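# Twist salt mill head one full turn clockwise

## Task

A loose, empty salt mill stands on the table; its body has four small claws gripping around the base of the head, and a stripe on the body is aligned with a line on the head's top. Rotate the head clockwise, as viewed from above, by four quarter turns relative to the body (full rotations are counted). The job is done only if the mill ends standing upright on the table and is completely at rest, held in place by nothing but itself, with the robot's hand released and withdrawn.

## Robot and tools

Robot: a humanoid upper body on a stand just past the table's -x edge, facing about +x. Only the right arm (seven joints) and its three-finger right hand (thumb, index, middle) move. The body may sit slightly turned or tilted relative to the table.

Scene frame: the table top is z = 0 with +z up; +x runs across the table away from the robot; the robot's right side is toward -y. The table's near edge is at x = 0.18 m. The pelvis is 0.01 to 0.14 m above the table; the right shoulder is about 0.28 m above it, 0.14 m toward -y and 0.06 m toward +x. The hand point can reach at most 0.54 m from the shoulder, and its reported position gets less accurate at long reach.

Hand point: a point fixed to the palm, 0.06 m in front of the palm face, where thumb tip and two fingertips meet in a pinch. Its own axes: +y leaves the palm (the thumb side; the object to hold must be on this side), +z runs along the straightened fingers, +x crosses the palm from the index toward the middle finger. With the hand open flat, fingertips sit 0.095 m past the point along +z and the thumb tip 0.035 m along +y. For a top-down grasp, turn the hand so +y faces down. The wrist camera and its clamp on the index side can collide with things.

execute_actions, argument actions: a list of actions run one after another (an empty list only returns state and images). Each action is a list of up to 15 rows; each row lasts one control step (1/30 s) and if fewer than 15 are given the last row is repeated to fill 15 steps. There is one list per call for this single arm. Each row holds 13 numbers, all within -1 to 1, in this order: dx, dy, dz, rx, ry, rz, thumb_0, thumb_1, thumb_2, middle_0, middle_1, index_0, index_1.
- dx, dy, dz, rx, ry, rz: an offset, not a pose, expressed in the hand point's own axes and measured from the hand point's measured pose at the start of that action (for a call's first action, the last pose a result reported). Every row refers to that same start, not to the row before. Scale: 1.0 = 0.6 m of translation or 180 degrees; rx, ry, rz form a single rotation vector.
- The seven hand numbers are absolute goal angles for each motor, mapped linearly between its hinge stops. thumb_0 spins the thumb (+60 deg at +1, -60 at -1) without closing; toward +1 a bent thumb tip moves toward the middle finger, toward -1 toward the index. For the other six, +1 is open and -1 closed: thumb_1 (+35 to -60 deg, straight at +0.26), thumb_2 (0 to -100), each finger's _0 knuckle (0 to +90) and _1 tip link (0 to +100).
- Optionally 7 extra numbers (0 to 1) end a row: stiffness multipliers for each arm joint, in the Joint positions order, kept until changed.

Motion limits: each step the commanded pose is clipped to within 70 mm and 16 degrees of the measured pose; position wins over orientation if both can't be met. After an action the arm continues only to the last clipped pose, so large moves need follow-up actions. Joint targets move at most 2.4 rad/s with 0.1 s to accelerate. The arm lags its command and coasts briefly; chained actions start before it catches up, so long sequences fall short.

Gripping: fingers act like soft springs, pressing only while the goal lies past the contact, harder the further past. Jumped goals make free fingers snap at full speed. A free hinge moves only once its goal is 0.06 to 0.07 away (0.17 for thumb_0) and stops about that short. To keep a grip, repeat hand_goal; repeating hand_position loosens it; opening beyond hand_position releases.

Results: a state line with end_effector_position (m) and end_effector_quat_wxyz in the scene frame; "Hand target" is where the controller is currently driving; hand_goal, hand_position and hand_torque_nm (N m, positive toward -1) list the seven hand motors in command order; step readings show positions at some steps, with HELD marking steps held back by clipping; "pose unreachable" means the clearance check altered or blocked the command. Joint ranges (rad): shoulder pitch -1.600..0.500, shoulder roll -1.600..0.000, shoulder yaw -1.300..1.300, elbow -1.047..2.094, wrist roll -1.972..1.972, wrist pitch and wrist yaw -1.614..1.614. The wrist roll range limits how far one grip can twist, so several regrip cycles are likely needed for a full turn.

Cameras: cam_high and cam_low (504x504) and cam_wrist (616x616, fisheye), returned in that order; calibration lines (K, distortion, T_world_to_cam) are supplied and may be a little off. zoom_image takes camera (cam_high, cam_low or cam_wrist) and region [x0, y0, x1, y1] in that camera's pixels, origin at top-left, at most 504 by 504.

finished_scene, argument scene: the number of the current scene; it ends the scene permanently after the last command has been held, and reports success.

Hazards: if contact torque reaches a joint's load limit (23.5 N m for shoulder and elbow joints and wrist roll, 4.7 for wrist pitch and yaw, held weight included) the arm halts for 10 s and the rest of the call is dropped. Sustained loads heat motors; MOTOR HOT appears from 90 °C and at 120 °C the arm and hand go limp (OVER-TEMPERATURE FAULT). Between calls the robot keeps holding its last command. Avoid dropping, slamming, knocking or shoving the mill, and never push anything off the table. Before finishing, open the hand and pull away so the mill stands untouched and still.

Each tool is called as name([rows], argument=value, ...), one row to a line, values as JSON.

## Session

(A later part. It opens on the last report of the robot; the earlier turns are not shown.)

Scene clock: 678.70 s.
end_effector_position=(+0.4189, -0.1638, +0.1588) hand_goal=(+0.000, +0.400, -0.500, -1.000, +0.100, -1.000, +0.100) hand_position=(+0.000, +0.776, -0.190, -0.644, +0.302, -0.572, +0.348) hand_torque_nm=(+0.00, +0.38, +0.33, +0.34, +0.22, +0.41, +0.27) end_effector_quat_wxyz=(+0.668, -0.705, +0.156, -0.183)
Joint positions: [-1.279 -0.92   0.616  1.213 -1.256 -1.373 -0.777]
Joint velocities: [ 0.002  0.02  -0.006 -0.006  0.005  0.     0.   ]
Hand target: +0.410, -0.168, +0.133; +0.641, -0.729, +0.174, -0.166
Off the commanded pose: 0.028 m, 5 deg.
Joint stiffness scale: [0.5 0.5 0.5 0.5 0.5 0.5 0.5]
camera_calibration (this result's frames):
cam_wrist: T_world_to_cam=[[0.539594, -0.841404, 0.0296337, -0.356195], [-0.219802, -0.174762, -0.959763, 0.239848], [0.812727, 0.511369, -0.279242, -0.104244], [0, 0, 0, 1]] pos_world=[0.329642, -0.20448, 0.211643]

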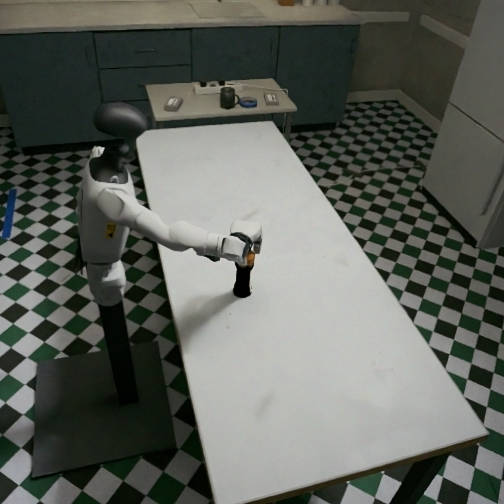

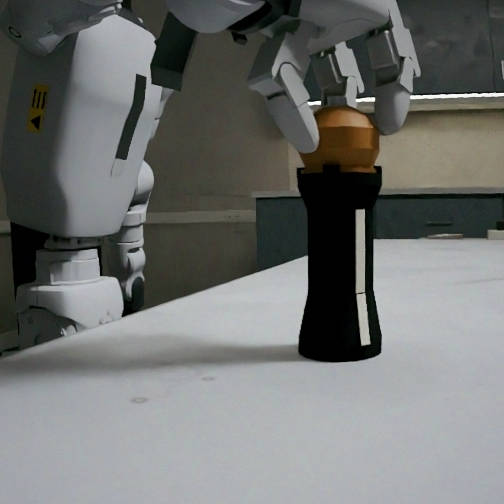

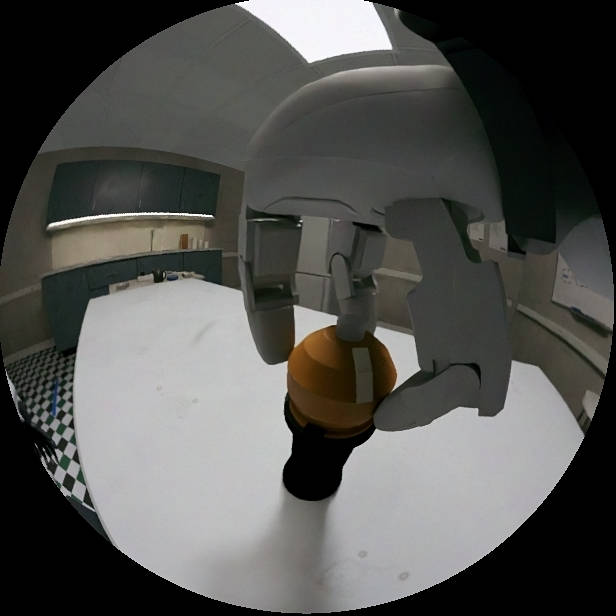

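execute_actions([
  [[-0.003,0.008,-0.002,-0.01,0,0.006,0,0.4,-0.5,-1,0.1,-1,0.1,1,1,1,1,1,1,1],[-0.005,0.014,-0.004,-0.02,0,0.012,0,0.4,-0.5,-1,0.1,-1,0.1],[-0.007,0.02,-0.005,-0.03,0,0.016,0,0.4,-0.5,-1,0.1,-1,0.1],[-0.006,0.025,-0.005,-0.03,0.011,0.017,0,0.4,-0.5,-1,0.1,-1,0.1],[-0.005,0.025,-0.005,-0.03,0.022,0.019,0,0.4,-0.5,-1,0.1,-1,0.1],[-0.004,0.025,-0.006,-0.03,0.033,0.02,0,0.4,-0.5,-1,0.1,-1,0.1],[-0.003,0.025,-0.006,-0.03,0.044,0.021,0,0.4,-0.5,-1,0.1,-1,0.1],[-0.002,0.025,-0.006,-0.03,0.055,0.022,0,0.4,-0.5,-1,0.1,-1,0.1],[-0.001,0.025,-0.006,-0.03,0.066,0.024,0,0.4,-0.5,-1,0.1,-1,0.1],[0,0.025,-0.006,-0.03,0.077,0.025,0,0.4,-0.5,-1,0.1,-1,0.1],[0.001,0.025,-0.007,-0.03,0.088,0.026,0,0.4,-0.5,-1,0.1,-1,0.1]],
  [[-0.004,0.025,-0.007,-0.01,0.011,0.001,0,0.4,-0.5,-1,0.1,-1,0.1],[-0.003,0.025,-0.007,-0.01,0.022,0.003,0,0.4,-0.5,-1,0.1,-1,0.1],[-0.002,0.025,-0.007,-0.01,0.033,0.004,0,0.4,-0.5,-1,0.1,-1,0.1],[-0.001,0.025,-0.007,-0.01,0.044,0.005,0,0.4,-0.5,-1,0.1,-1,0.1],[0,0.025,-0.007,-0.01,0.055,0.007,0,0.4,-0.5,-1,0.1,-1,0.1],[0.001,0.025,-0.008,-0.01,0.066,0.008,0,0.4,-0.5,-1,0.1,-1,0.1],[0.002,0.025,-0.008,-0.01,0.077,0.009,0,0.4,-0.5,-1,0.1,-1,0.1],[0.003,0.025,-0.008,-0.01,0.088,0.011,0,0.4,-0.5,-1,0.1,-1,0.1],[0.004,0.025,-0.009,-0.01,0.099,0.012,0,0.4,-0.5,-1,0.1,-1,0.1],[0.005,0.025,-0.009,-0.01,0.11,0.013,0,0.4,-0.5,-1,0.1,-1,0.1]],
  [[-0.002,0.025,-0.008,-0.01,0.011,0.001,0,0.4,-0.5,-1,0.1,-1,0.1],[-0.001,0.025,-0.008,-0.01,0.022,0.003,0,0.4,-0.5,-1,0.1,-1,0.1],[0,0.025,-0.008,-0.01,0.033,0.004,0,0.4,-0.5,-1,0.1,-1,0.1],[0.001,0.025,-0.008,-0.01,0.044,0.005,0,0.4,-0.5,-1,0.1,-1,0.1],[0.002,0.025,-0.008,-0.01,0.055,0.007,0,0.4,-0.5,-1,0.1,-1,0.1],[0.003,0.025,-0.009,-0.01,0.066,0.008,0,0.4,-0.5,-1,0.1,-1,0.1],[0.004,0.025,-0.009,-0.01,0.077,0.009,0,0.4,-0.5,-1,0.1,-1,0.1],[0.005,0.025,-0.009,-0.01,0.088,0.011,0,0.4,-0.5,-1,0.1,-1,0.1],[0.006,0.025,-0.01,-0.01,0.099,0.012,0,0.4,-0.5,-1,0.1,-1,0.1],[0.007,0.025,-0.01,-0.01,0.11,0.013,0,0.4,-0.5,-1,0.1,-1,0.1]],
])

zoom_image(camera="cam_low", region=[230, 60, 410, 370])

Scene clock: 725.00 s.
end_effector_position=(+0.4339, -0.1671, +0.1595) hand_goal=(+0.000, +0.400, -0.500, -1.000, +0.100, -1.000, +0.100) hand_position=(+0.000, +0.776, -0.195, -0.645, +0.239, -0.572, +0.342) hand_torque_nm=(+0.00, +0.38, +0.33, +0.34, +0.14, +0.41, +0.26) end_effector_quat_wxyz=(+0.652, -0.598, +0.417, -0.208)
Joint positions: [-1.585 -0.697  0.57   2.082 -1.095 -1.41  -0.544]
Joint velocities: [-0.075 -0.021 -0.272  0.015 -0.27   0.123  0.023]
Hand target: +0.428, -0.170, +0.146; +0.632, -0.612, +0.431, -0.201
Off the commanded pose: 0.017 m, 10 deg.
Joint stiffness scale: [1. 1. 1. 1. 1. 1. 1.]
joint sent to its limit — the command would take joint 4 (elbow) past its upper limit, so that joint was sent only as far as its limit.
Step readings (end_effector_position; steps 1 to 15: 1st action; 16 to 30: 2nd action; 31 to 45: 3rd action):
0: (+0.4189, -0.1638, +0.1588)
1: (+0.4190, -0.1637, +0.1587)
2: (+0.4191, -0.1635, +0.1586)
4: (+0.4185, -0.1634, +0.1584)
8: (+0.4215, -0.1622, +0.1586)
15: (+0.4248, -0.1646, +0.1599)
16: (+0.4250, -0.1645, +0.1598)
17: (+0.4250, -0.1641, +0.1599)
19: (+0.4249, -0.1626, +0.1602)
23: (+0.4272, -0.1646, +0.1612)
30: (+0.4299, -0.1651, +0.1605)
31: (+0.4301, -0.1653, +0.1604)
32: (+0.4304, -0.1652, +0.1603)
34: (+0.4305, -0.1656, +0.1604)
38: (+0.4319, -0.1670, +0.1601)
45: end_effector_position above
camera_calibration (this result's frames):
cam_wrist: T_world_to_cam=[[0.0916525, -0.961767, -0.258077, -0.146947], [-0.482527, 0.183814, -0.856376, 0.400673], [0.871073, 0.203018, -0.447231, -0.164606], [0, 0, 0, 1]] pos_world=[0.350187, -0.181561, 0.231586]

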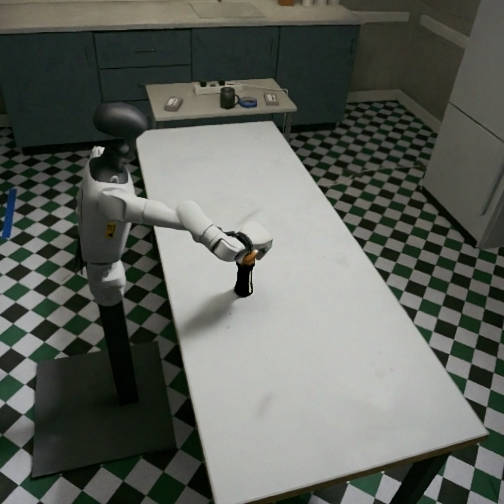

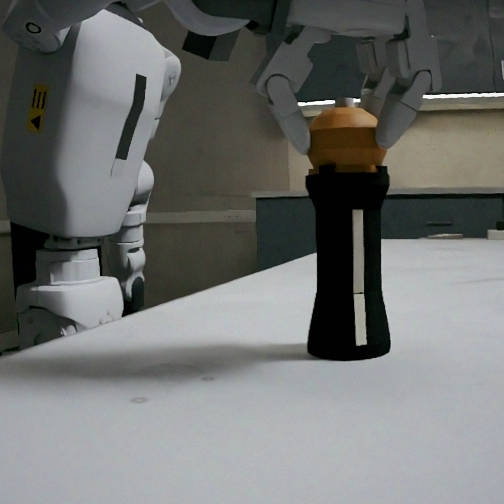

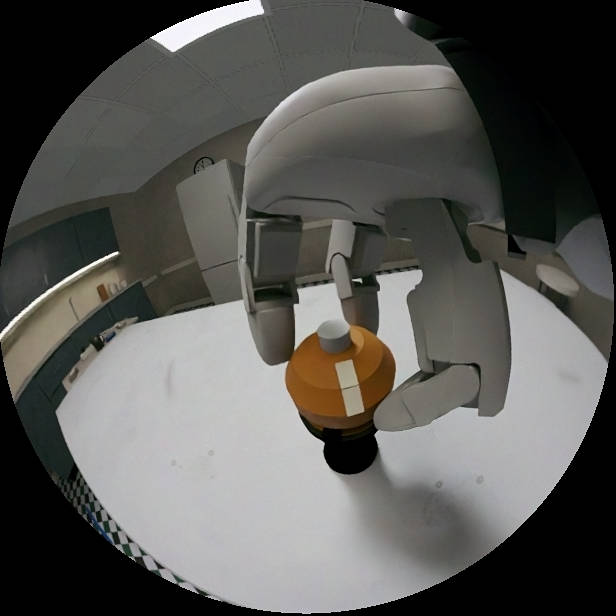

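Region (230, 60, 410, 370) of cam_low's 504x504 image, scaled by 1.626, with more detail than that image has; it fills the left 293 columns of this view, and the rest is white.

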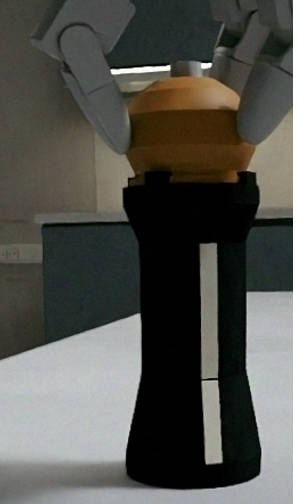

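execute_actions([
  [[0,0,0,0,0,0,0,0.4,-0.5,-1,0.1,-1,0.1],[0,0,0,0,0,0,0,0.6,-0.3,-0.8,0.25,-0.8,0.25],[0,0,0,0,0,0,0,0.7,-0.2,-0.65,0.35,-0.65,0.35],[0,0,0,0,0,0,0,0.75,-0.15,-0.6,0.4,-0.6,0.4],[0,0,0,0,0,0,0,0.8,-0.1,-0.5,0.45,-0.5,0.45],[0,0,0,0,0,0,0,0.82,0,-0.45,0.48,-0.45,0.48],[0,0,0,0,0,0,0,0.82,0.05,-0.4,0.5,-0.4,0.5],[0,0,0,0,0,0,0,0.82,0.07,-0.35,0.5,-0.35,0.5],[0,-0.01,0,0,0,0,0,0.82,0.07,-0.3,0.5,-0.3,0.5],[0,-0.02,0,0,0,0,0,0.82,0.1,-0.25,0.5,-0.25,0.5],[0,-0.03,0,0,0,0,0,0.82,0.1,-0.2,0.5,-0.2,0.5]],
])

Scene clock: 739.87 s.
end_effector_position=(+0.4365, -0.1714, +0.1732) hand_goal=(+0.000, +0.820, +0.100, -0.200, +0.500, -0.200, +0.500) hand_position=(+0.000, +0.796, +0.022, -0.318, +0.424, -0.318, +0.424) hand_torque_nm=(+0.00, -0.02, -0.08, -0.09, -0.08, -0.10, -0.08) end_effector_quat_wxyz=(+0.653, -0.600, +0.413, -0.208)
Joint positions: [-1.607 -0.737  0.53   2.057 -1.047 -1.418 -0.428]
Joint velocities: [-0.169 -0.216 -0.04  -0.101  0.531 -0.016  0.478]
Hand target: +0.438, -0.171, +0.177; +0.655, -0.599, +0.412, -0.206
Off the commanded pose: 0.004 m, 1 deg.
Joint stiffness scale: [1. 1. 1. 1. 1. 1. 1.]
joint sent to its limit — the command would take joint 1 (shoulder pitch) past its lower limit, so that joint was sent only as far as its limit.
Step readings (end_effector_position):
0: (+0.4342, -0.1670, +0.1595)
1: (+0.4342, -0.1670, +0.1595)
2: (+0.4342, -0.1671, +0.1596)
4: (+0.4344, -0.1671, +0.1599)
8: (+0.4342, -0.1670, +0.1600)
15: end_effector_position above
camera_calibration (this result's frames):
cam_wrist: T_world_to_cam=[[0.10017, -0.961627, -0.255421, -0.15196], [-0.480665, 0.177999, -0.858649, 0.413062], [0.871164, 0.208783, -0.44439, -0.159388], [0, 0, 0, 1]] pos_world=[0.35262, -0.186376, 0.245031]

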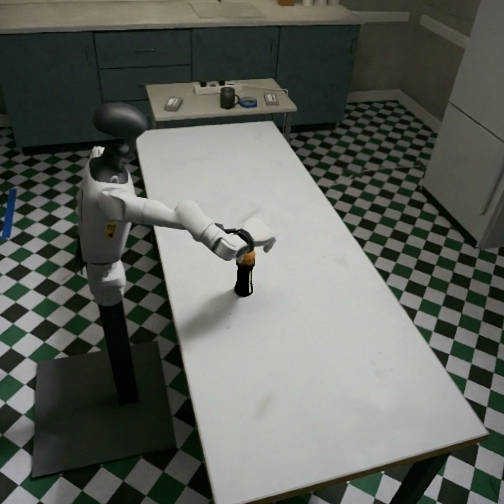

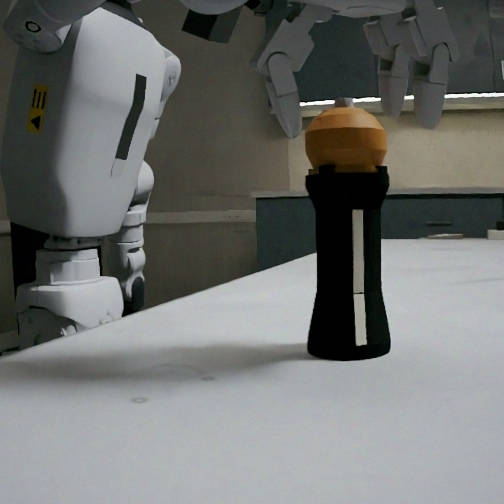

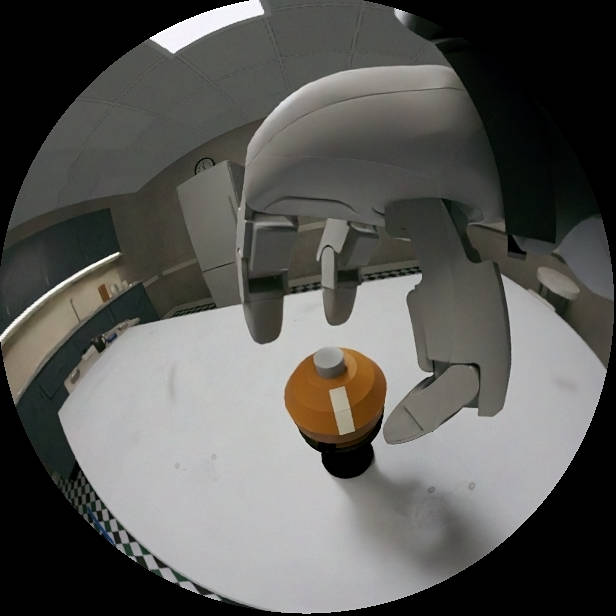

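execute_actions(actions=[])

Scene clock: 766.83 s.
end_effector_position=(+0.4378, -0.1716, +0.1765) hand_goal=(+0.000, +0.820, +0.100, -0.200, +0.500, -0.200, +0.500) hand_position=(+0.000, +0.796, +0.026, -0.300, +0.425, -0.300, +0.425) hand_torque_nm=(+0.00, -0.02, -0.08, -0.10, -0.08, -0.10, -0.08) end_effector_quat_wxyz=(+0.654, -0.599, +0.413, -0.208)
Joint positions: [-1.61  -0.741  0.53   2.054 -1.014 -1.42  -0.393]
Joint velocities: [0.008 0.003 0.002 0.    0.008 0.    0.   ]
Hand target: +0.438, -0.171, +0.177; +0.655, -0.599, +0.412, -0.206
Off the commanded pose: 0.001 m, 1 deg.
Joint stiffness scale: [1. 1. 1. 1. 1. 1. 1.]
camera_calibration (this result's frames):
cam_wrist: T_world_to_cam=[[0.100324, -0.961049, -0.257527, -0.151055], [-0.47886, 0.180244, -0.859189, 0.416242], [0.87214, 0.209516, -0.442125, -0.159647], [0, 0, 0, 1]] pos_world=[0.353711, -0.186747, 0.248145]

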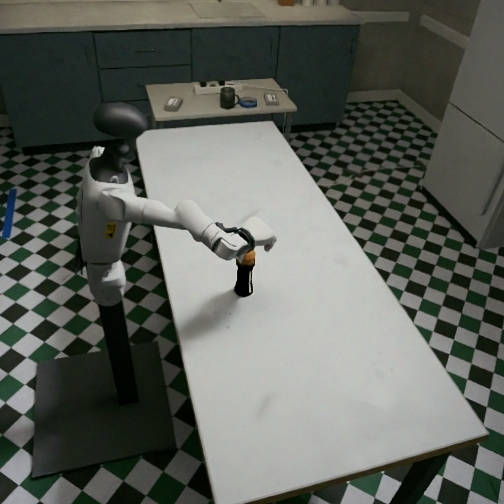

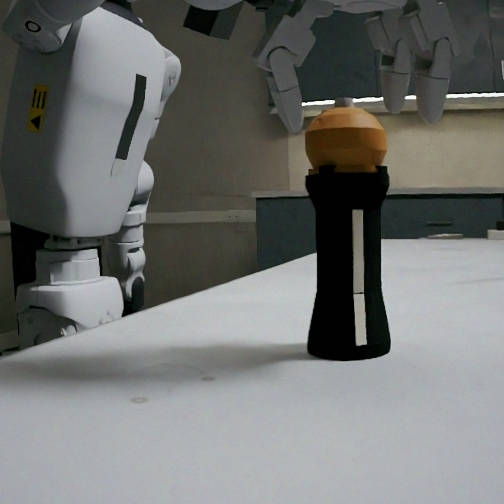

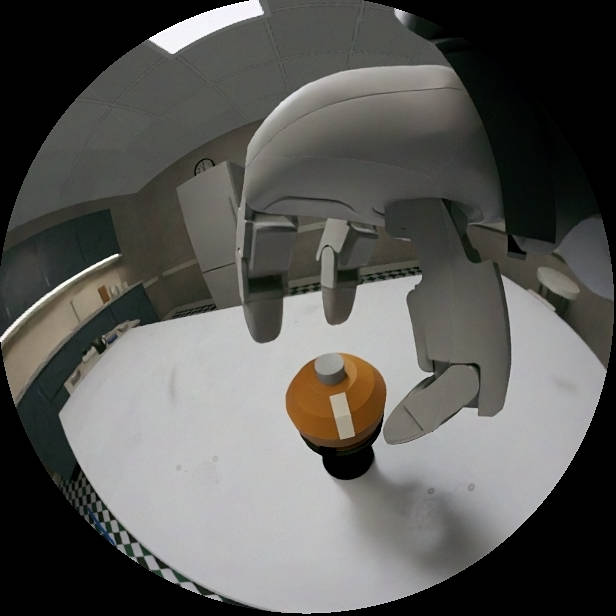

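execute_actions([
  [[-0.03,-0.09,-0.005,0,0,0,0,0.82,0.1,-0.2,0.5,-0.2,0.5]],
  [[-0.13,-0.06,-0.14,-0.03,0,0.09,0,0.82,0.1,-0.2,0.5,-0.2,0.5]],
  [[-0.1,0,-0.1,0,0,0,0,0.82,0.1,-0.2,0.5,-0.2,0.5]],
])

Scene clock: 786.03 s.
end_effector_position=(+0.4340, -0.1701, +0.2326) hand_goal=(+0.000, +0.820, +0.100, -0.200, +0.500, -0.200, +0.500) hand_position=(+0.000, +0.796, +0.026, -0.295, +0.425, -0.296, +0.425) hand_torque_nm=(+0.00, -0.02, -0.08, -0.09, -0.08, -0.09, -0.08) end_effector_quat_wxyz=(+0.697, -0.598, +0.359, -0.167)
Joint positions: [-1.61  -0.859  0.257  1.901 -0.685 -1.504  0.194]
Joint velocities: [-0.009  0.    -0.002  0.     0.003  0.     0.   ]
Hand target: +0.434, -0.170, +0.233; +0.697, -0.598, +0.360, -0.167
Off the commanded pose: 0.083 m, 1 deg; position clipped at the last step of the last action.
Joint stiffness scale: [1. 1. 1. 1. 1. 1. 1.]
joint sent to its limit — the command would take joint 1 (shoulder pitch) past its lower limit, so that joint was sent only as far as its limit.
Step readings (end_effector_position; steps 1 to 15: 1st action; 16 to 30: 2nd action; 31 to 45: 3rd action):
0: (+0.4378, -0.1716, +0.1765)
1: (+0.4378, -0.1716, +0.1765)
2: (+0.4377, -0.1715, +0.1766)
4: (+0.4356, -0.1686, +0.1835)
8: (+0.4383, -0.1747, +0.2308)
15: (+0.4356, -0.1710, +0.2324)
16: (+0.4357, -0.1705, +0.2322) HELD
17: (+0.4357, -0.1704, +0.2322) HELD
19: (+0.4357, -0.1704, +0.2322) HELD
23: (+0.4357, -0.1704, +0.2322) HELD
30: (+0.4357, -0.1704, +0.2322) HELD
31: (+0.4357, -0.1704, +0.2322)
32: (+0.4355, -0.1704, +0.2323)
34: (+0.4340, -0.1701, +0.2326) HELD
38: (+0.4340, -0.1701, +0.2326) HELD
45: end_effector_position above HELD
HELD: steps 16 to 30 and 34 to 45.
pose unreachable: on one or more control steps of this call, first in action 1 (counted from 0), an arm could not follow its commanded pose, so it was not sent that pose on those steps. On the call's last step it was still not sent that pose. It may still have moved: this result reports where it is.
cause: the commanded pose would bring two parts of the arm too close to each other (its forearm and another part of the arm, with joints 5 (wrist roll) to 7 (wrist yaw) between them).
camera_calibration (this result's frames):
cam_wrist: T_world_to_cam=[[0.2439, -0.919578, -0.308041, -0.178255], [-0.453311, 0.172696, -0.874463, 0.453483], [0.857334, 0.35292, -0.374734, -0.116713], [0, 0, 0, 1]] pos_world=[0.349108, -0.201044, 0.297908]

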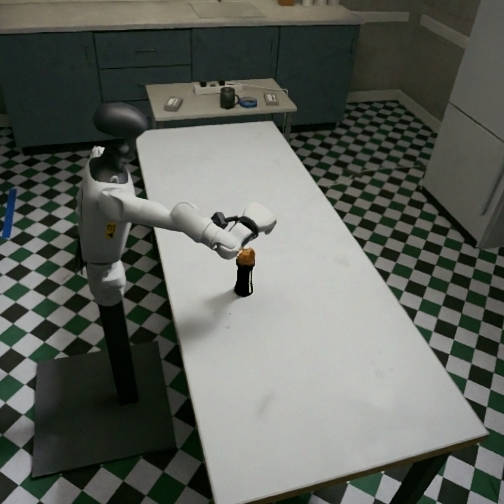

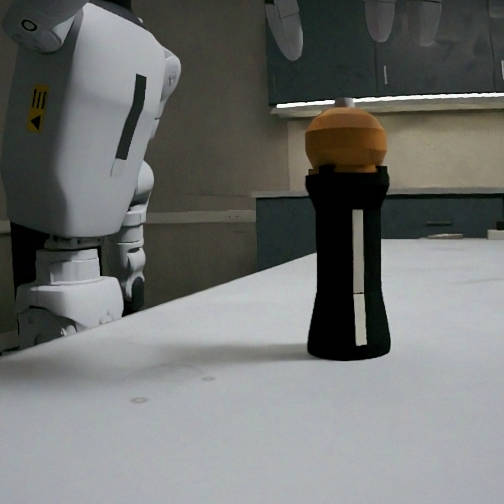

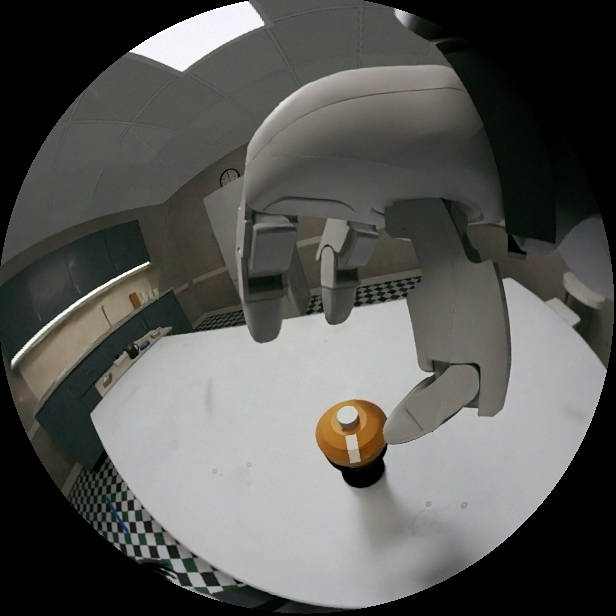

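execute_actions([
  [[0,0,0.05,0,0.088,0,0,0.82,0.1,-0.2,0.5,-0.2,0.5]],
  [[0,0,0.05,0,0.088,0,0,0.82,0.1,-0.2,0.5,-0.2,0.5]],
])

Scene clock: 805.17 s.
end_effector_position=(+0.4782, -0.1301, +0.2309) hand_goal=(+0.000, +0.820, +0.100, -0.200, +0.500, -0.200, +0.500) hand_position=(+0.000, +0.796, +0.026, -0.295, +0.425, -0.296, +0.425) hand_torque_nm=(+0.00, -0.02, -0.08, -0.09, -0.08, -0.09, -0.08) end_effector_quat_wxyz=(+0.657, -0.574, +0.465, -0.154)
Joint positions: [-1.609 -0.683  0.167  1.684 -0.509 -0.978  0.46 ]
Joint velocities: [ 0.002 -0.028  0.006 -0.114  0.017  0.174  0.145]
Hand target: +0.479, -0.130, +0.232; +0.654, -0.575, +0.466, -0.154
Off the commanded pose: 0.002 m, 11 deg.
Joint stiffness scale: [1. 1. 1. 1. 1. 1. 1.]
joint sent to its limit — the command would take joint 1 (shoulder pitch) past its lower limit, so that joint was sent only as far as its limit.
Step readings (end_effector_position; steps 1 to 15: 1st action; 16 to 30: 2nd action):
0: (+0.4340, -0.1701, +0.2326)
1: (+0.4340, -0.1701, +0.2326)
2: (+0.4342, -0.1702, +0.2325)
4: (+0.4373, -0.1690, +0.2327)
8: (+0.4462, -0.1569, +0.2327)
15: (+0.4552, -0.1498, +0.2321)
16: (+0.4554, -0.1502, +0.2322)
17: (+0.4559, -0.1505, +0.2323)
19: (+0.4620, -0.1487, +0.2338)
23: (+0.4737, -0.1288, +0.2313)
30: end_effector_position above
camera_calibration (this result's frames):
cam_wrist: T_world_to_cam=[[0.0523277, -0.930234, -0.363217, -0.0498672], [-0.573244, 0.269842, -0.773678, 0.511897], [0.817712, 0.248697, -0.51913, -0.130662], [0, 0, 0, 1]] pos_world=[0.402895, -0.152025, 0.3101]

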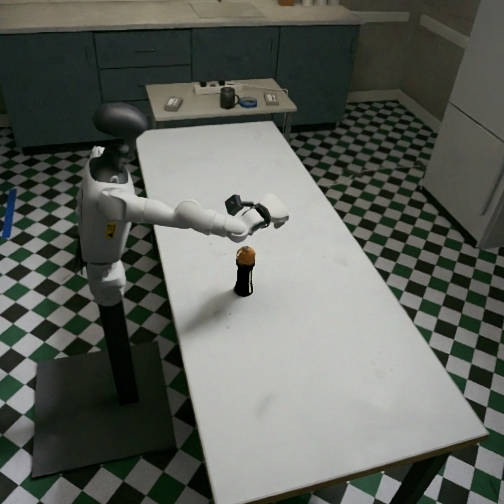

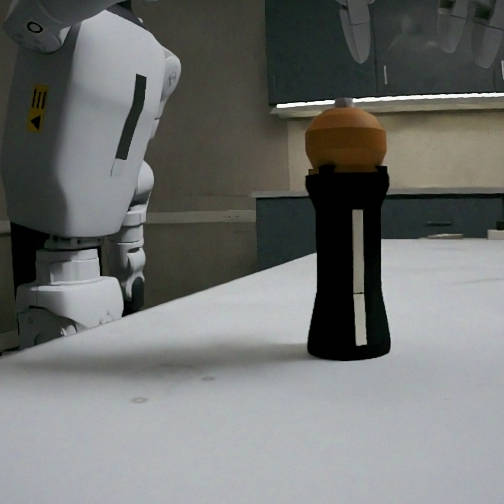

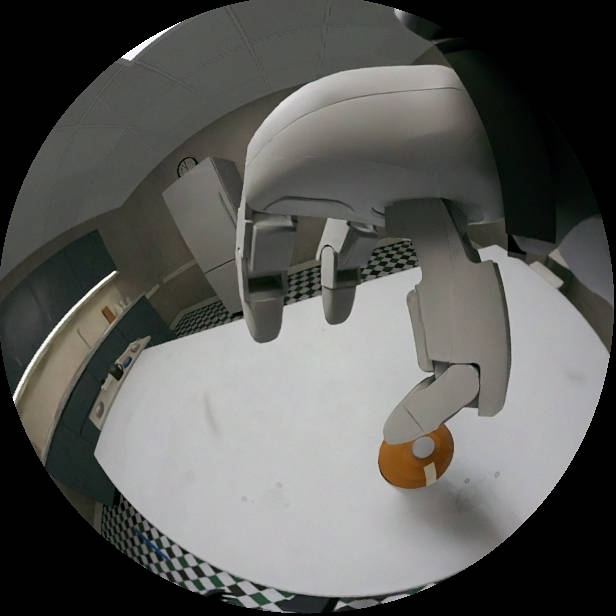

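execute_actions([
  [[0.1,-0.05,-0.03,0,0,-0.088,0,0.82,0.1,-0.2,0.5,-0.2,0.5]],
  [[0.1,0,-0.05,0,0.05,-0.05,0,0.82,0.1,-0.2,0.5,-0.2,0.5]],
])

Scene clock: 820.37 s.
end_effector_position=(+0.5012, -0.2518, +0.2236) hand_goal=(+0.000, +0.820, +0.100, -0.200, +0.500, -0.200, +0.500) hand_position=(+0.000, +0.796, +0.026, -0.291, +0.426, -0.294, +0.425) hand_torque_nm=(+0.00, -0.02, -0.08, -0.09, -0.08, -0.09, -0.08) end_effector_quat_wxyz=(-0.548, +0.604, -0.407, +0.412)
Joint positions: [-1.453 -0.917  0.427  1.4   -0.783 -0.81  -0.006]
Joint velocities: [-0.101  0.138  0.044  0.064 -0.049 -0.044 -0.091]
Hand target: +0.501, -0.256, +0.225; -0.544, +0.603, -0.408, +0.416
Off the commanded pose: 0.005 m, 0 deg.
Joint stiffness scale: [1. 1. 1. 1. 1. 1. 1.]
Step readings (end_effector_position; steps 1 to 15: 1st action; 16 to 30: 2nd action):
0: (+0.4783, -0.1305, +0.2308)
1: (+0.4783, -0.1305, +0.2309)
2: (+0.4784, -0.1307, +0.2309)
4: (+0.4820, -0.1385, +0.2309)
8: (+0.4917, -0.1917, +0.2392)
15: (+0.5013, -0.1898, +0.2303)
16: (+0.5015, -0.1886, +0.2298)
17: (+0.5017, -0.1891, +0.2298)
19: (+0.5018, -0.2007, +0.2300)
23: (+0.4953, -0.2630, +0.2295)
30: end_effector_position above
camera_calibration (this result's frames):
cam_wrist: T_world_to_cam=[[-0.18017, -0.982806, 0.040382, -0.153873], [-0.29795, 0.0154036, -0.954457, 0.390671], [0.937424, -0.183996, -0.295602, -0.341925], [0, 0, 0, 1]] pos_world=[0.409206, -0.220158, 0.278018]

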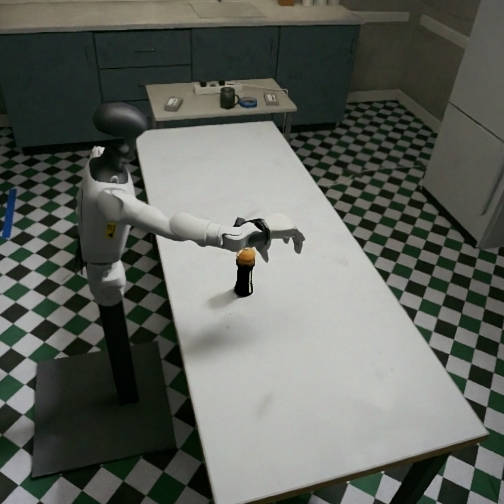

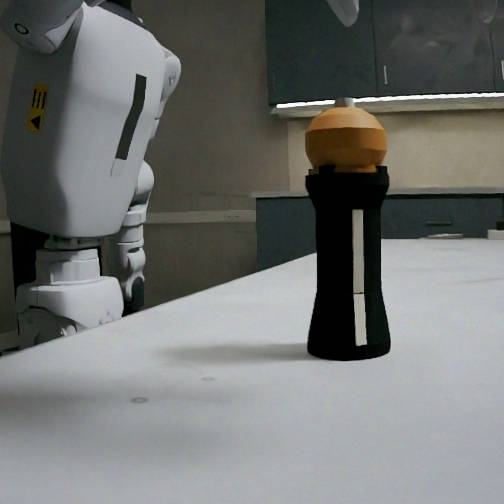

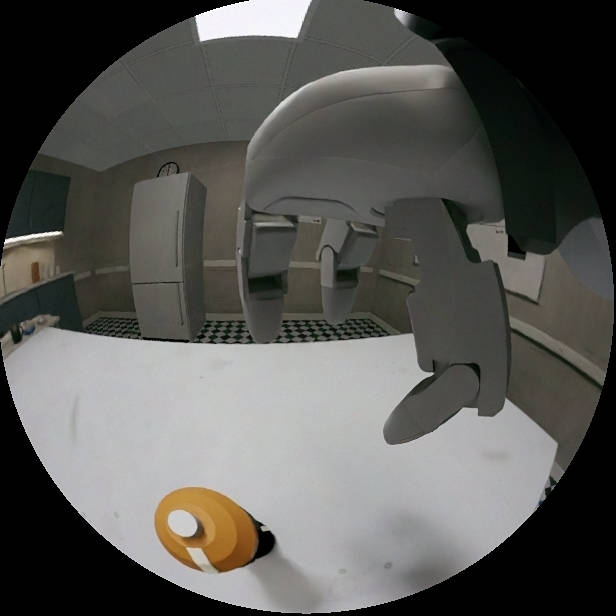

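execute_actions([
  [[-0.079,-0.024,-0.09,0,-0.08,0,0,0.82,0.07,-0.35,0.5,-0.35,0.5]],
  [[-0.05,0,-0.01,0,-0.07,0,0,0.82,0.07,-0.35,0.5,-0.35,0.5]],
])

Scene clock: 842.10 s.
end_effector_position=(+0.4118, -0.2098, +0.2402) hand_goal=(+0.000, +0.820, +0.070, -0.350, +0.500, -0.350, +0.500) hand_position=(+0.000, +0.796, +0.026, -0.291, +0.426, -0.294, +0.425) hand_torque_nm=(+0.00, -0.02, -0.05, +0.06, -0.08, +0.05, -0.08) end_effector_quat_wxyz=(+0.646, -0.699, +0.229, -0.206)
Joint positions: [-1.432 -1.038  0.31   1.481 -0.587 -1.605  0.28 ]
Joint velocities: [ 0.003  0.011 -0.06   0.     0.028  0.     0.076]
Hand target: +0.412, -0.208, +0.241; +0.648, -0.697, +0.228, -0.205
Off the commanded pose: 0.002 m, 2 deg.
Joint stiffness scale: [1. 1. 1. 1. 1. 1. 1.]
Step readings (end_effector_position; steps 1 to 15: 1st action; 16 to 30: 2nd action):
0: (+0.5011, -0.2549, +0.2251)
1: (+0.5011, -0.2549, +0.2251)
2: (+0.5010, -0.2548, +0.2251)
4: (+0.4967, -0.2508, +0.2253)
8: (+0.4674, -0.2346, +0.2292)
15: (+0.4367, -0.2259, +0.2400)
16: (+0.4356, -0.2262, +0.2388)
17: (+0.4347, -0.2263, +0.2378)
19: (+0.4292, -0.2217, +0.2382)
23: (+0.4138, -0.2099, +0.2394)
30: end_effector_position above
camera_calibration (this result's frames):
cam_wrist: T_world_to_cam=[[0.413701, -0.910411, -0.00191767, -0.348488], [-0.310388, -0.139063, -0.940383, 0.3485], [0.855868, 0.389633, -0.340111, -0.0808445], [0, 0, 0, 1]] pos_world=[0.321532, -0.237304, 0.299559]

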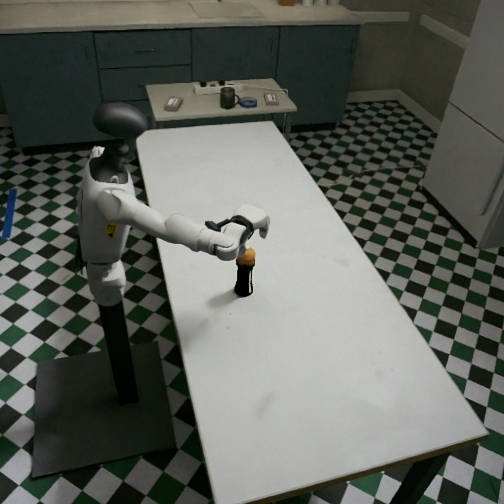

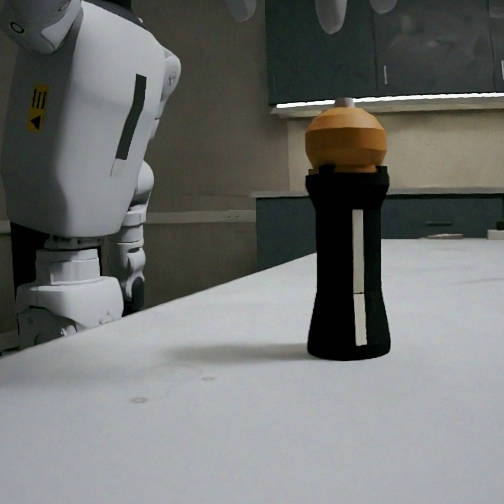

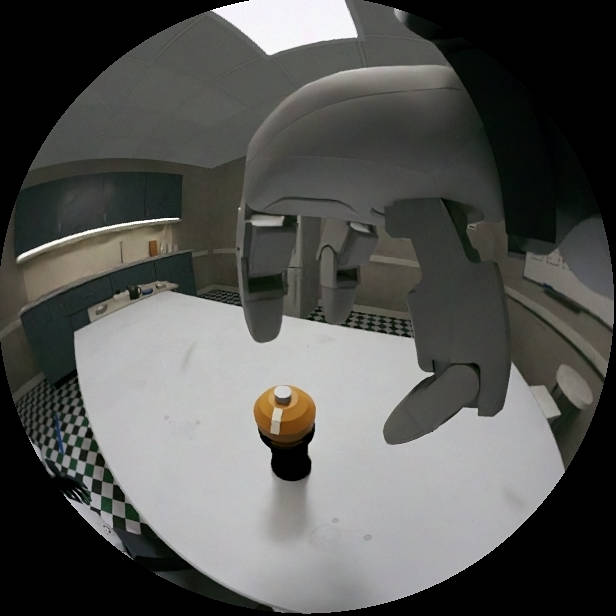

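execute_actions([
  [[0.075,0,-0.13,0,0.088,0,0,0.82,0.07,-0.35,0.5,-0.35,0.5]],
  [[0.007,0.05,-0.07,0,0.088,0,0,0.82,0.07,-0.35,0.5,-0.35,0.5]],
  [[-0.035,0.033,-0.075,0,0.088,0,0,0.82,0.07,-0.35,0.5,-0.35,0.5]],
])

Scene clock: 854.33 s.
end_effector_position=(+0.3188, -0.3301, +0.2001) hand_goal=(+0.000, +0.820, +0.070, -0.350, +0.500, -0.350, +0.500) hand_position=(+0.000, +0.796, +0.026, -0.291, +0.426, -0.294, +0.426) hand_torque_nm=(+0.00, -0.02, -0.05, +0.06, -0.08, +0.05, -0.08) end_effector_quat_wxyz=(+0.606, -0.650, +0.362, -0.281)
Joint positions: [-0.679 -1.393  0.15   1.311 -0.368 -1.646  0.026]
Joint velocities: [ 1.183 -0.124 -0.002 -0.465  1.072 -0.01  -0.551]
Hand target: +0.315, -0.329, +0.204; +0.629, -0.626, +0.360, -0.287
Off the commanded pose: 0.006 m, 22 deg; orientation clipped at the last step of the last action.
Joint stiffness scale: [1. 1. 1. 1. 1. 1. 1.]
joint sent to its limit — the command would take joint 6 (wrist pitch) past its lower limit, so that joint was sent only as far as its limit.
Step readings (end_effector_position; steps 1 to 15: 1st action; 16 to 30: 2nd action; 31 to 45: 3rd action):
0: (+0.4119, -0.2095, +0.2405)
1: (+0.4119, -0.2095, +0.2405)
2: (+0.4119, -0.2096, +0.2405)
4: (+0.4106, -0.2172, +0.2409)
8: (+0.3944, -0.2882, +0.2458)
15: (+0.4001, -0.2946, +0.2453)
16: (+0.4003, -0.2940, +0.2445)
17: (+0.4002, -0.2943, +0.2444)
19: (+0.3936, -0.2985, +0.2406)
23: (+0.3635, -0.3287, +0.2153)
30: (+0.3671, -0.3236, +0.2202)
31: (+0.3669, -0.3238, +0.2197)
32: (+0.3666, -0.3237, +0.2193)
34: (+0.3612, -0.3235, +0.2165)
38: (+0.3302, -0.3389, +0.1964)
45: end_effector_position above
camera_calibration (this result's frames):
cam_wrist: T_world_to_cam=[[0.103462, -0.99357, -0.0459856, -0.339399], [-0.394033, 0.00150738, -0.919095, 0.334065], [0.913254, 0.113211, -0.391343, -0.0672997], [0, 0, 0, 1]] pos_world=[0.228209, -0.330101, 0.265092]

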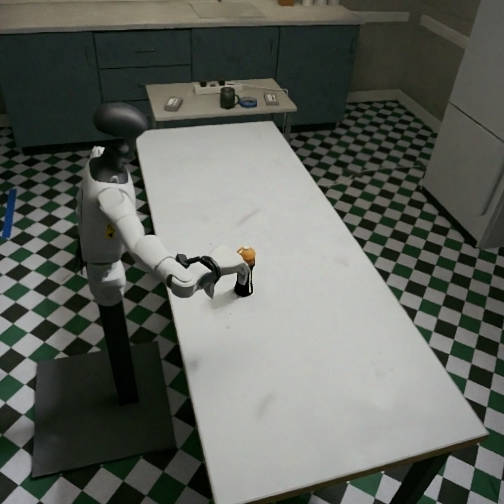

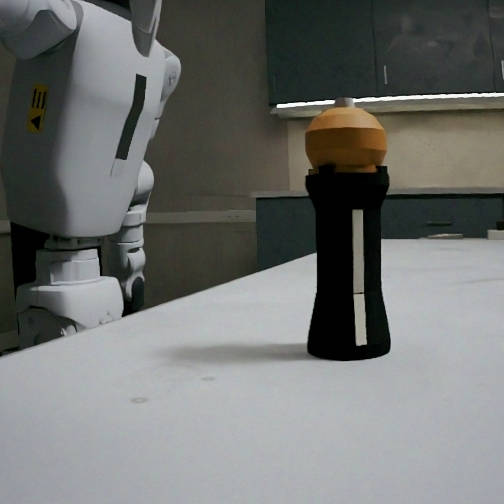

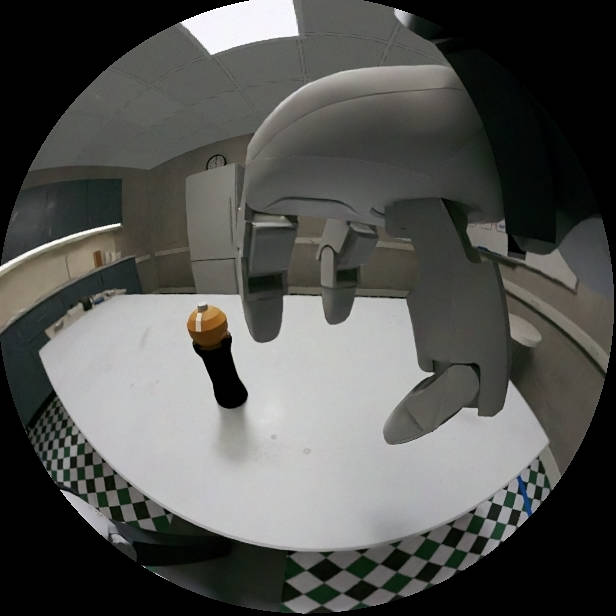

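execute_actions([
  [[0,0,0,0,0.088,0,0,0.82,0.07,-0.35,0.5,-0.35,0.5]],
  [[0,0,0,0,0.088,0,0,0.82,0.07,-0.35,0.5,-0.35,0.5]],
])

Scene clock: 862.93 s.
end_effector_position=(+0.3160, -0.3324, +0.2019) hand_goal=(+0.000, +0.820, +0.070, -0.350, +0.500, -0.350, +0.500) hand_position=(+0.000, +0.796, +0.026, -0.291, +0.426, -0.294, +0.426) hand_torque_nm=(+0.00, -0.02, -0.05, +0.06, -0.08, +0.05, -0.08) end_effector_quat_wxyz=(+0.586, -0.574, +0.473, -0.323)
Joint positions: [ 0.194 -1.571 -0.127  0.586  0.173 -0.993 -0.046]
Joint velocities: [ 1.172 -0.023 -1.163 -0.761 -0.232  0.741 -0.19 ]
Hand target: +0.315, -0.333, +0.201; +0.575, -0.574, +0.477, -0.335
Off the commanded pose: 0.004 m, 7 deg.
Joint stiffness scale: [1. 1. 1. 1. 1. 1. 1.]
joint sent to its limit — the command would take joint 2 (shoulder roll) past its lower limit, so that joint was sent only as far as its limit.
Step readings (end_effector_position; steps 1 to 15: 1st action; 16 to 30: 2nd action):
0: (+0.3147, -0.3295, +0.2029)
1: (+0.3147, -0.3295, +0.2029)
2: (+0.3147, -0.3294, +0.2030)
4: (+0.3170, -0.3300, +0.2028)
8: (+0.3183, -0.3299, +0.1994)
15: (+0.3173, -0.3295, +0.1988)
16: (+0.3169, -0.3296, +0.1984)
17: (+0.3165, -0.3296, +0.1977)
19: (+0.3155, -0.3292, +0.1958)
23: (+0.3138, -0.3303, +0.1939)
30: end_effector_position above
camera_calibration (this result's frames):
cam_wrist: T_world_to_cam=[[-0.162293, -0.976592, -0.141171, -0.232526], [-0.41503, 0.197356, -0.888145, 0.400042], [0.895216, -0.0855501, -0.437344, -0.114859], [0, 0, 0, 1]] pos_world=[0.231116, -0.31586, 0.272236]

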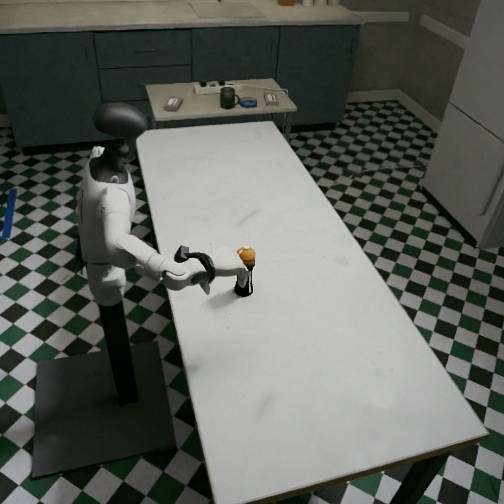

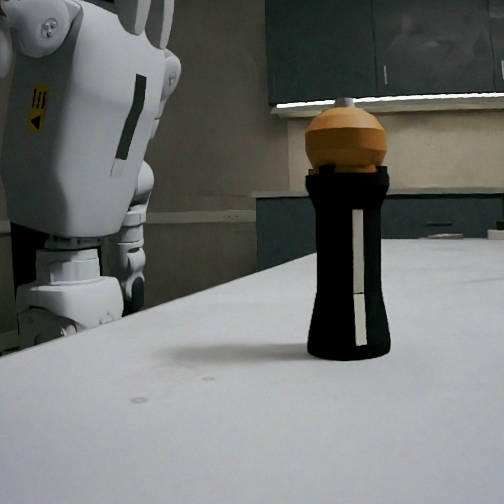

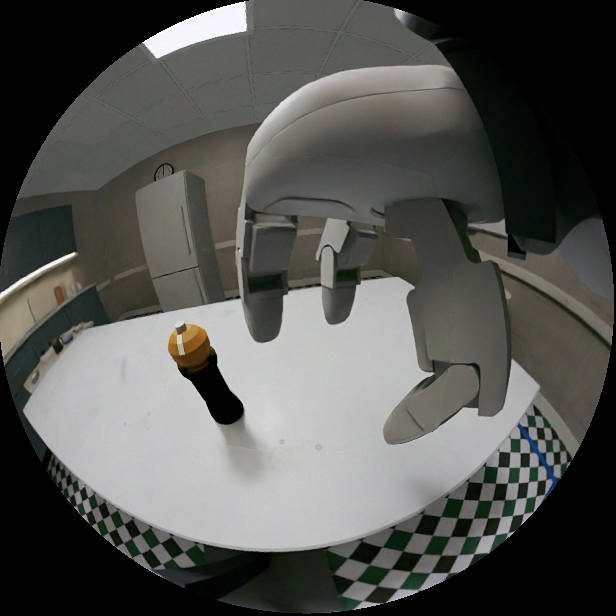

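execute_actions(actions=[])

Scene clock: 874.50 s.
end_effector_position=(+0.3152, -0.3333, +0.2017) hand_goal=(+0.000, +0.820, +0.070, -0.350, +0.500, -0.350, +0.500) hand_position=(+0.000, +0.796, +0.026, -0.291, +0.426, -0.294, +0.426) hand_torque_nm=(+0.00, -0.02, -0.05, +0.06, -0.08, +0.05, -0.08) end_effector_quat_wxyz=(+0.576, -0.573, +0.478, -0.334)
Joint positions: [ 0.307 -1.571 -0.235  0.511  0.152 -0.919 -0.068]
Joint velocities: [ 0.002  0.006 -0.003  0.012  0.     0.     0.   ]
Hand target: +0.315, -0.333, +0.201; +0.575, -0.574, +0.477, -0.335
Off the commanded pose: 0.005 m, 5 deg.
Joint stiffness scale: [1. 1. 1. 1. 1. 1. 1.]
camera_calibration (this result's frames):
cam_wrist: T_world_to_cam=[[-0.188572, -0.974208, -0.123934, -0.227885], [-0.410754, 0.192871, -0.891113, 0.397535], [0.892032, -0.117132, -0.43653, -0.124024], [0, 0, 0, 1]] pos_world=[0.23095, -0.313207, 0.271865]

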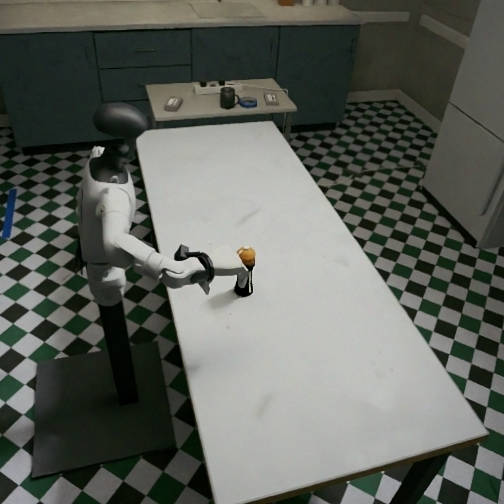

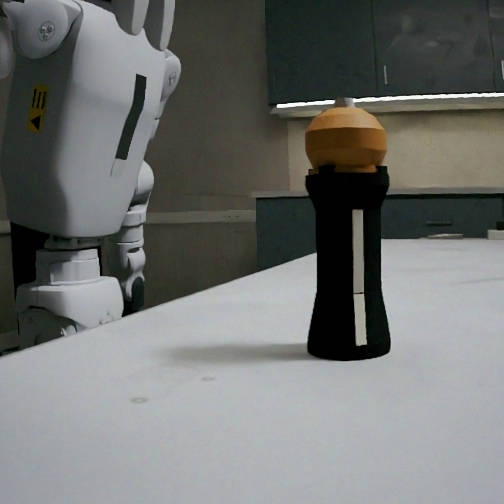

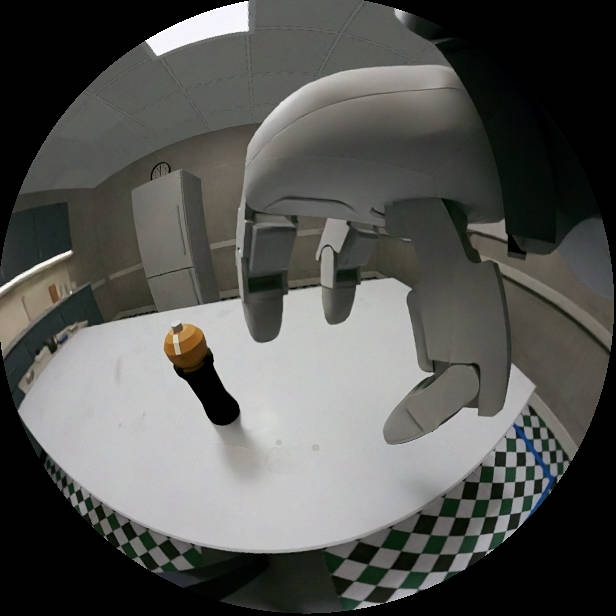

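execute_actions([
  [[-0.052,-0.075,0.077,0,0,-0.053,0,0.82,0.07,-0.35,0.5,-0.35,0.5]],
  [[-0.064,-0.011,0.103,0,0,0,0,0.82,0.07,-0.35,0.5,-0.35,0.5]],
  [[-0.064,-0.011,0.103,0,0,0,0,0.82,0.07,-0.35,0.5,-0.35,0.5]],
])

Scene clock: 889.20 s.
end_effector_position=(+0.4383, -0.1751, +0.2443) hand_goal=(+0.000, +0.820, +0.070, -0.350, +0.500, -0.350, +0.500) hand_position=(+0.000, +0.796, +0.026, -0.291, +0.426, -0.294, +0.426) hand_torque_nm=(+0.00, -0.02, -0.05, +0.06, -0.08, +0.05, -0.08) end_effector_quat_wxyz=(+0.569, -0.598, +0.404, -0.395)
Joint positions: [-0.883 -1.204  0.387 -0.06  -0.281  0.11   0.282]
Joint velocities: [-0.183  0.058  0.081  0.074 -0.051  0.     0.072]
Hand target: +0.439, -0.174, +0.245; +0.567, -0.600, +0.403, -0.395
Off the commanded pose: 0.003 m, 1 deg.
Joint stiffness scale: [1. 1. 1. 1. 1. 1. 1.]
Step readings (end_effector_position; steps 1 to 15: 1st action; 16 to 30: 2nd action; 31 to 45: 3rd action):
0: (+0.3152, -0.3333, +0.2017)
1: (+0.3152, -0.3333, +0.2017)
2: (+0.3155, -0.3332, +0.2018)
4: (+0.3194, -0.3284, +0.2060)
8: (+0.3452, -0.2938, +0.2527)
15: (+0.3544, -0.2939, +0.2426)
16: (+0.3551, -0.2935, +0.2424)
17: (+0.3558, -0.2930, +0.2426)
19: (+0.3595, -0.2852, +0.2435)
23: (+0.3699, -0.2404, +0.2522)
30: (+0.3924, -0.2342, +0.2418)
31: (+0.3952, -0.2310, +0.2418)
32: (+0.3977, -0.2283, +0.2418)
34: (+0.4074, -0.2171, +0.2461)
38: (+0.4234, -0.1648, +0.2576)
45: end_effector_position above
camera_calibration (this result's frames):
cam_wrist: T_world_to_cam=[[-0.147009, -0.98913, -0.00328302, -0.0956291], [-0.294471, 0.0469337, -0.954507, 0.394456], [0.944286, -0.139354, -0.29817, -0.257258], [0, 0, 0, 1]] pos_world=[0.345023, -0.148953, 0.299491]

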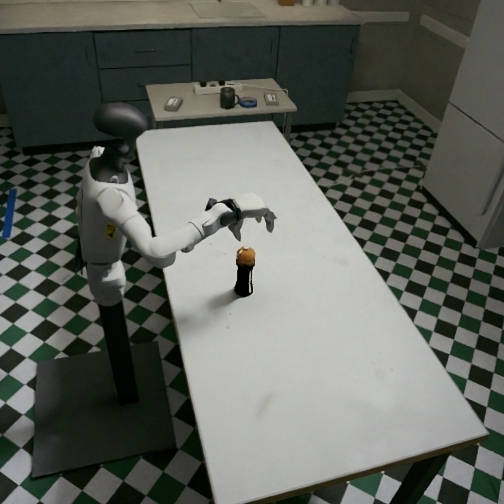

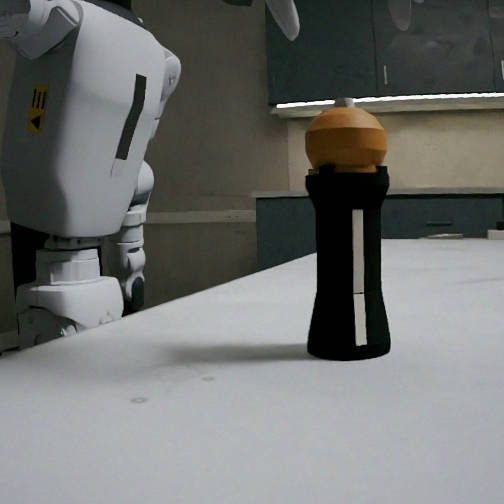

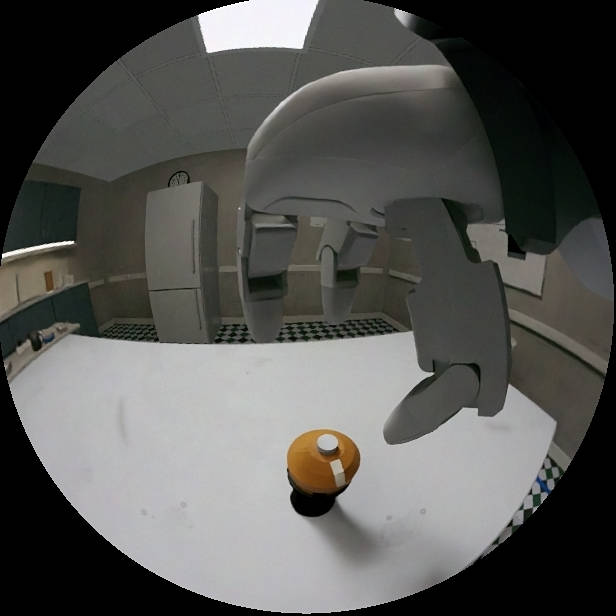

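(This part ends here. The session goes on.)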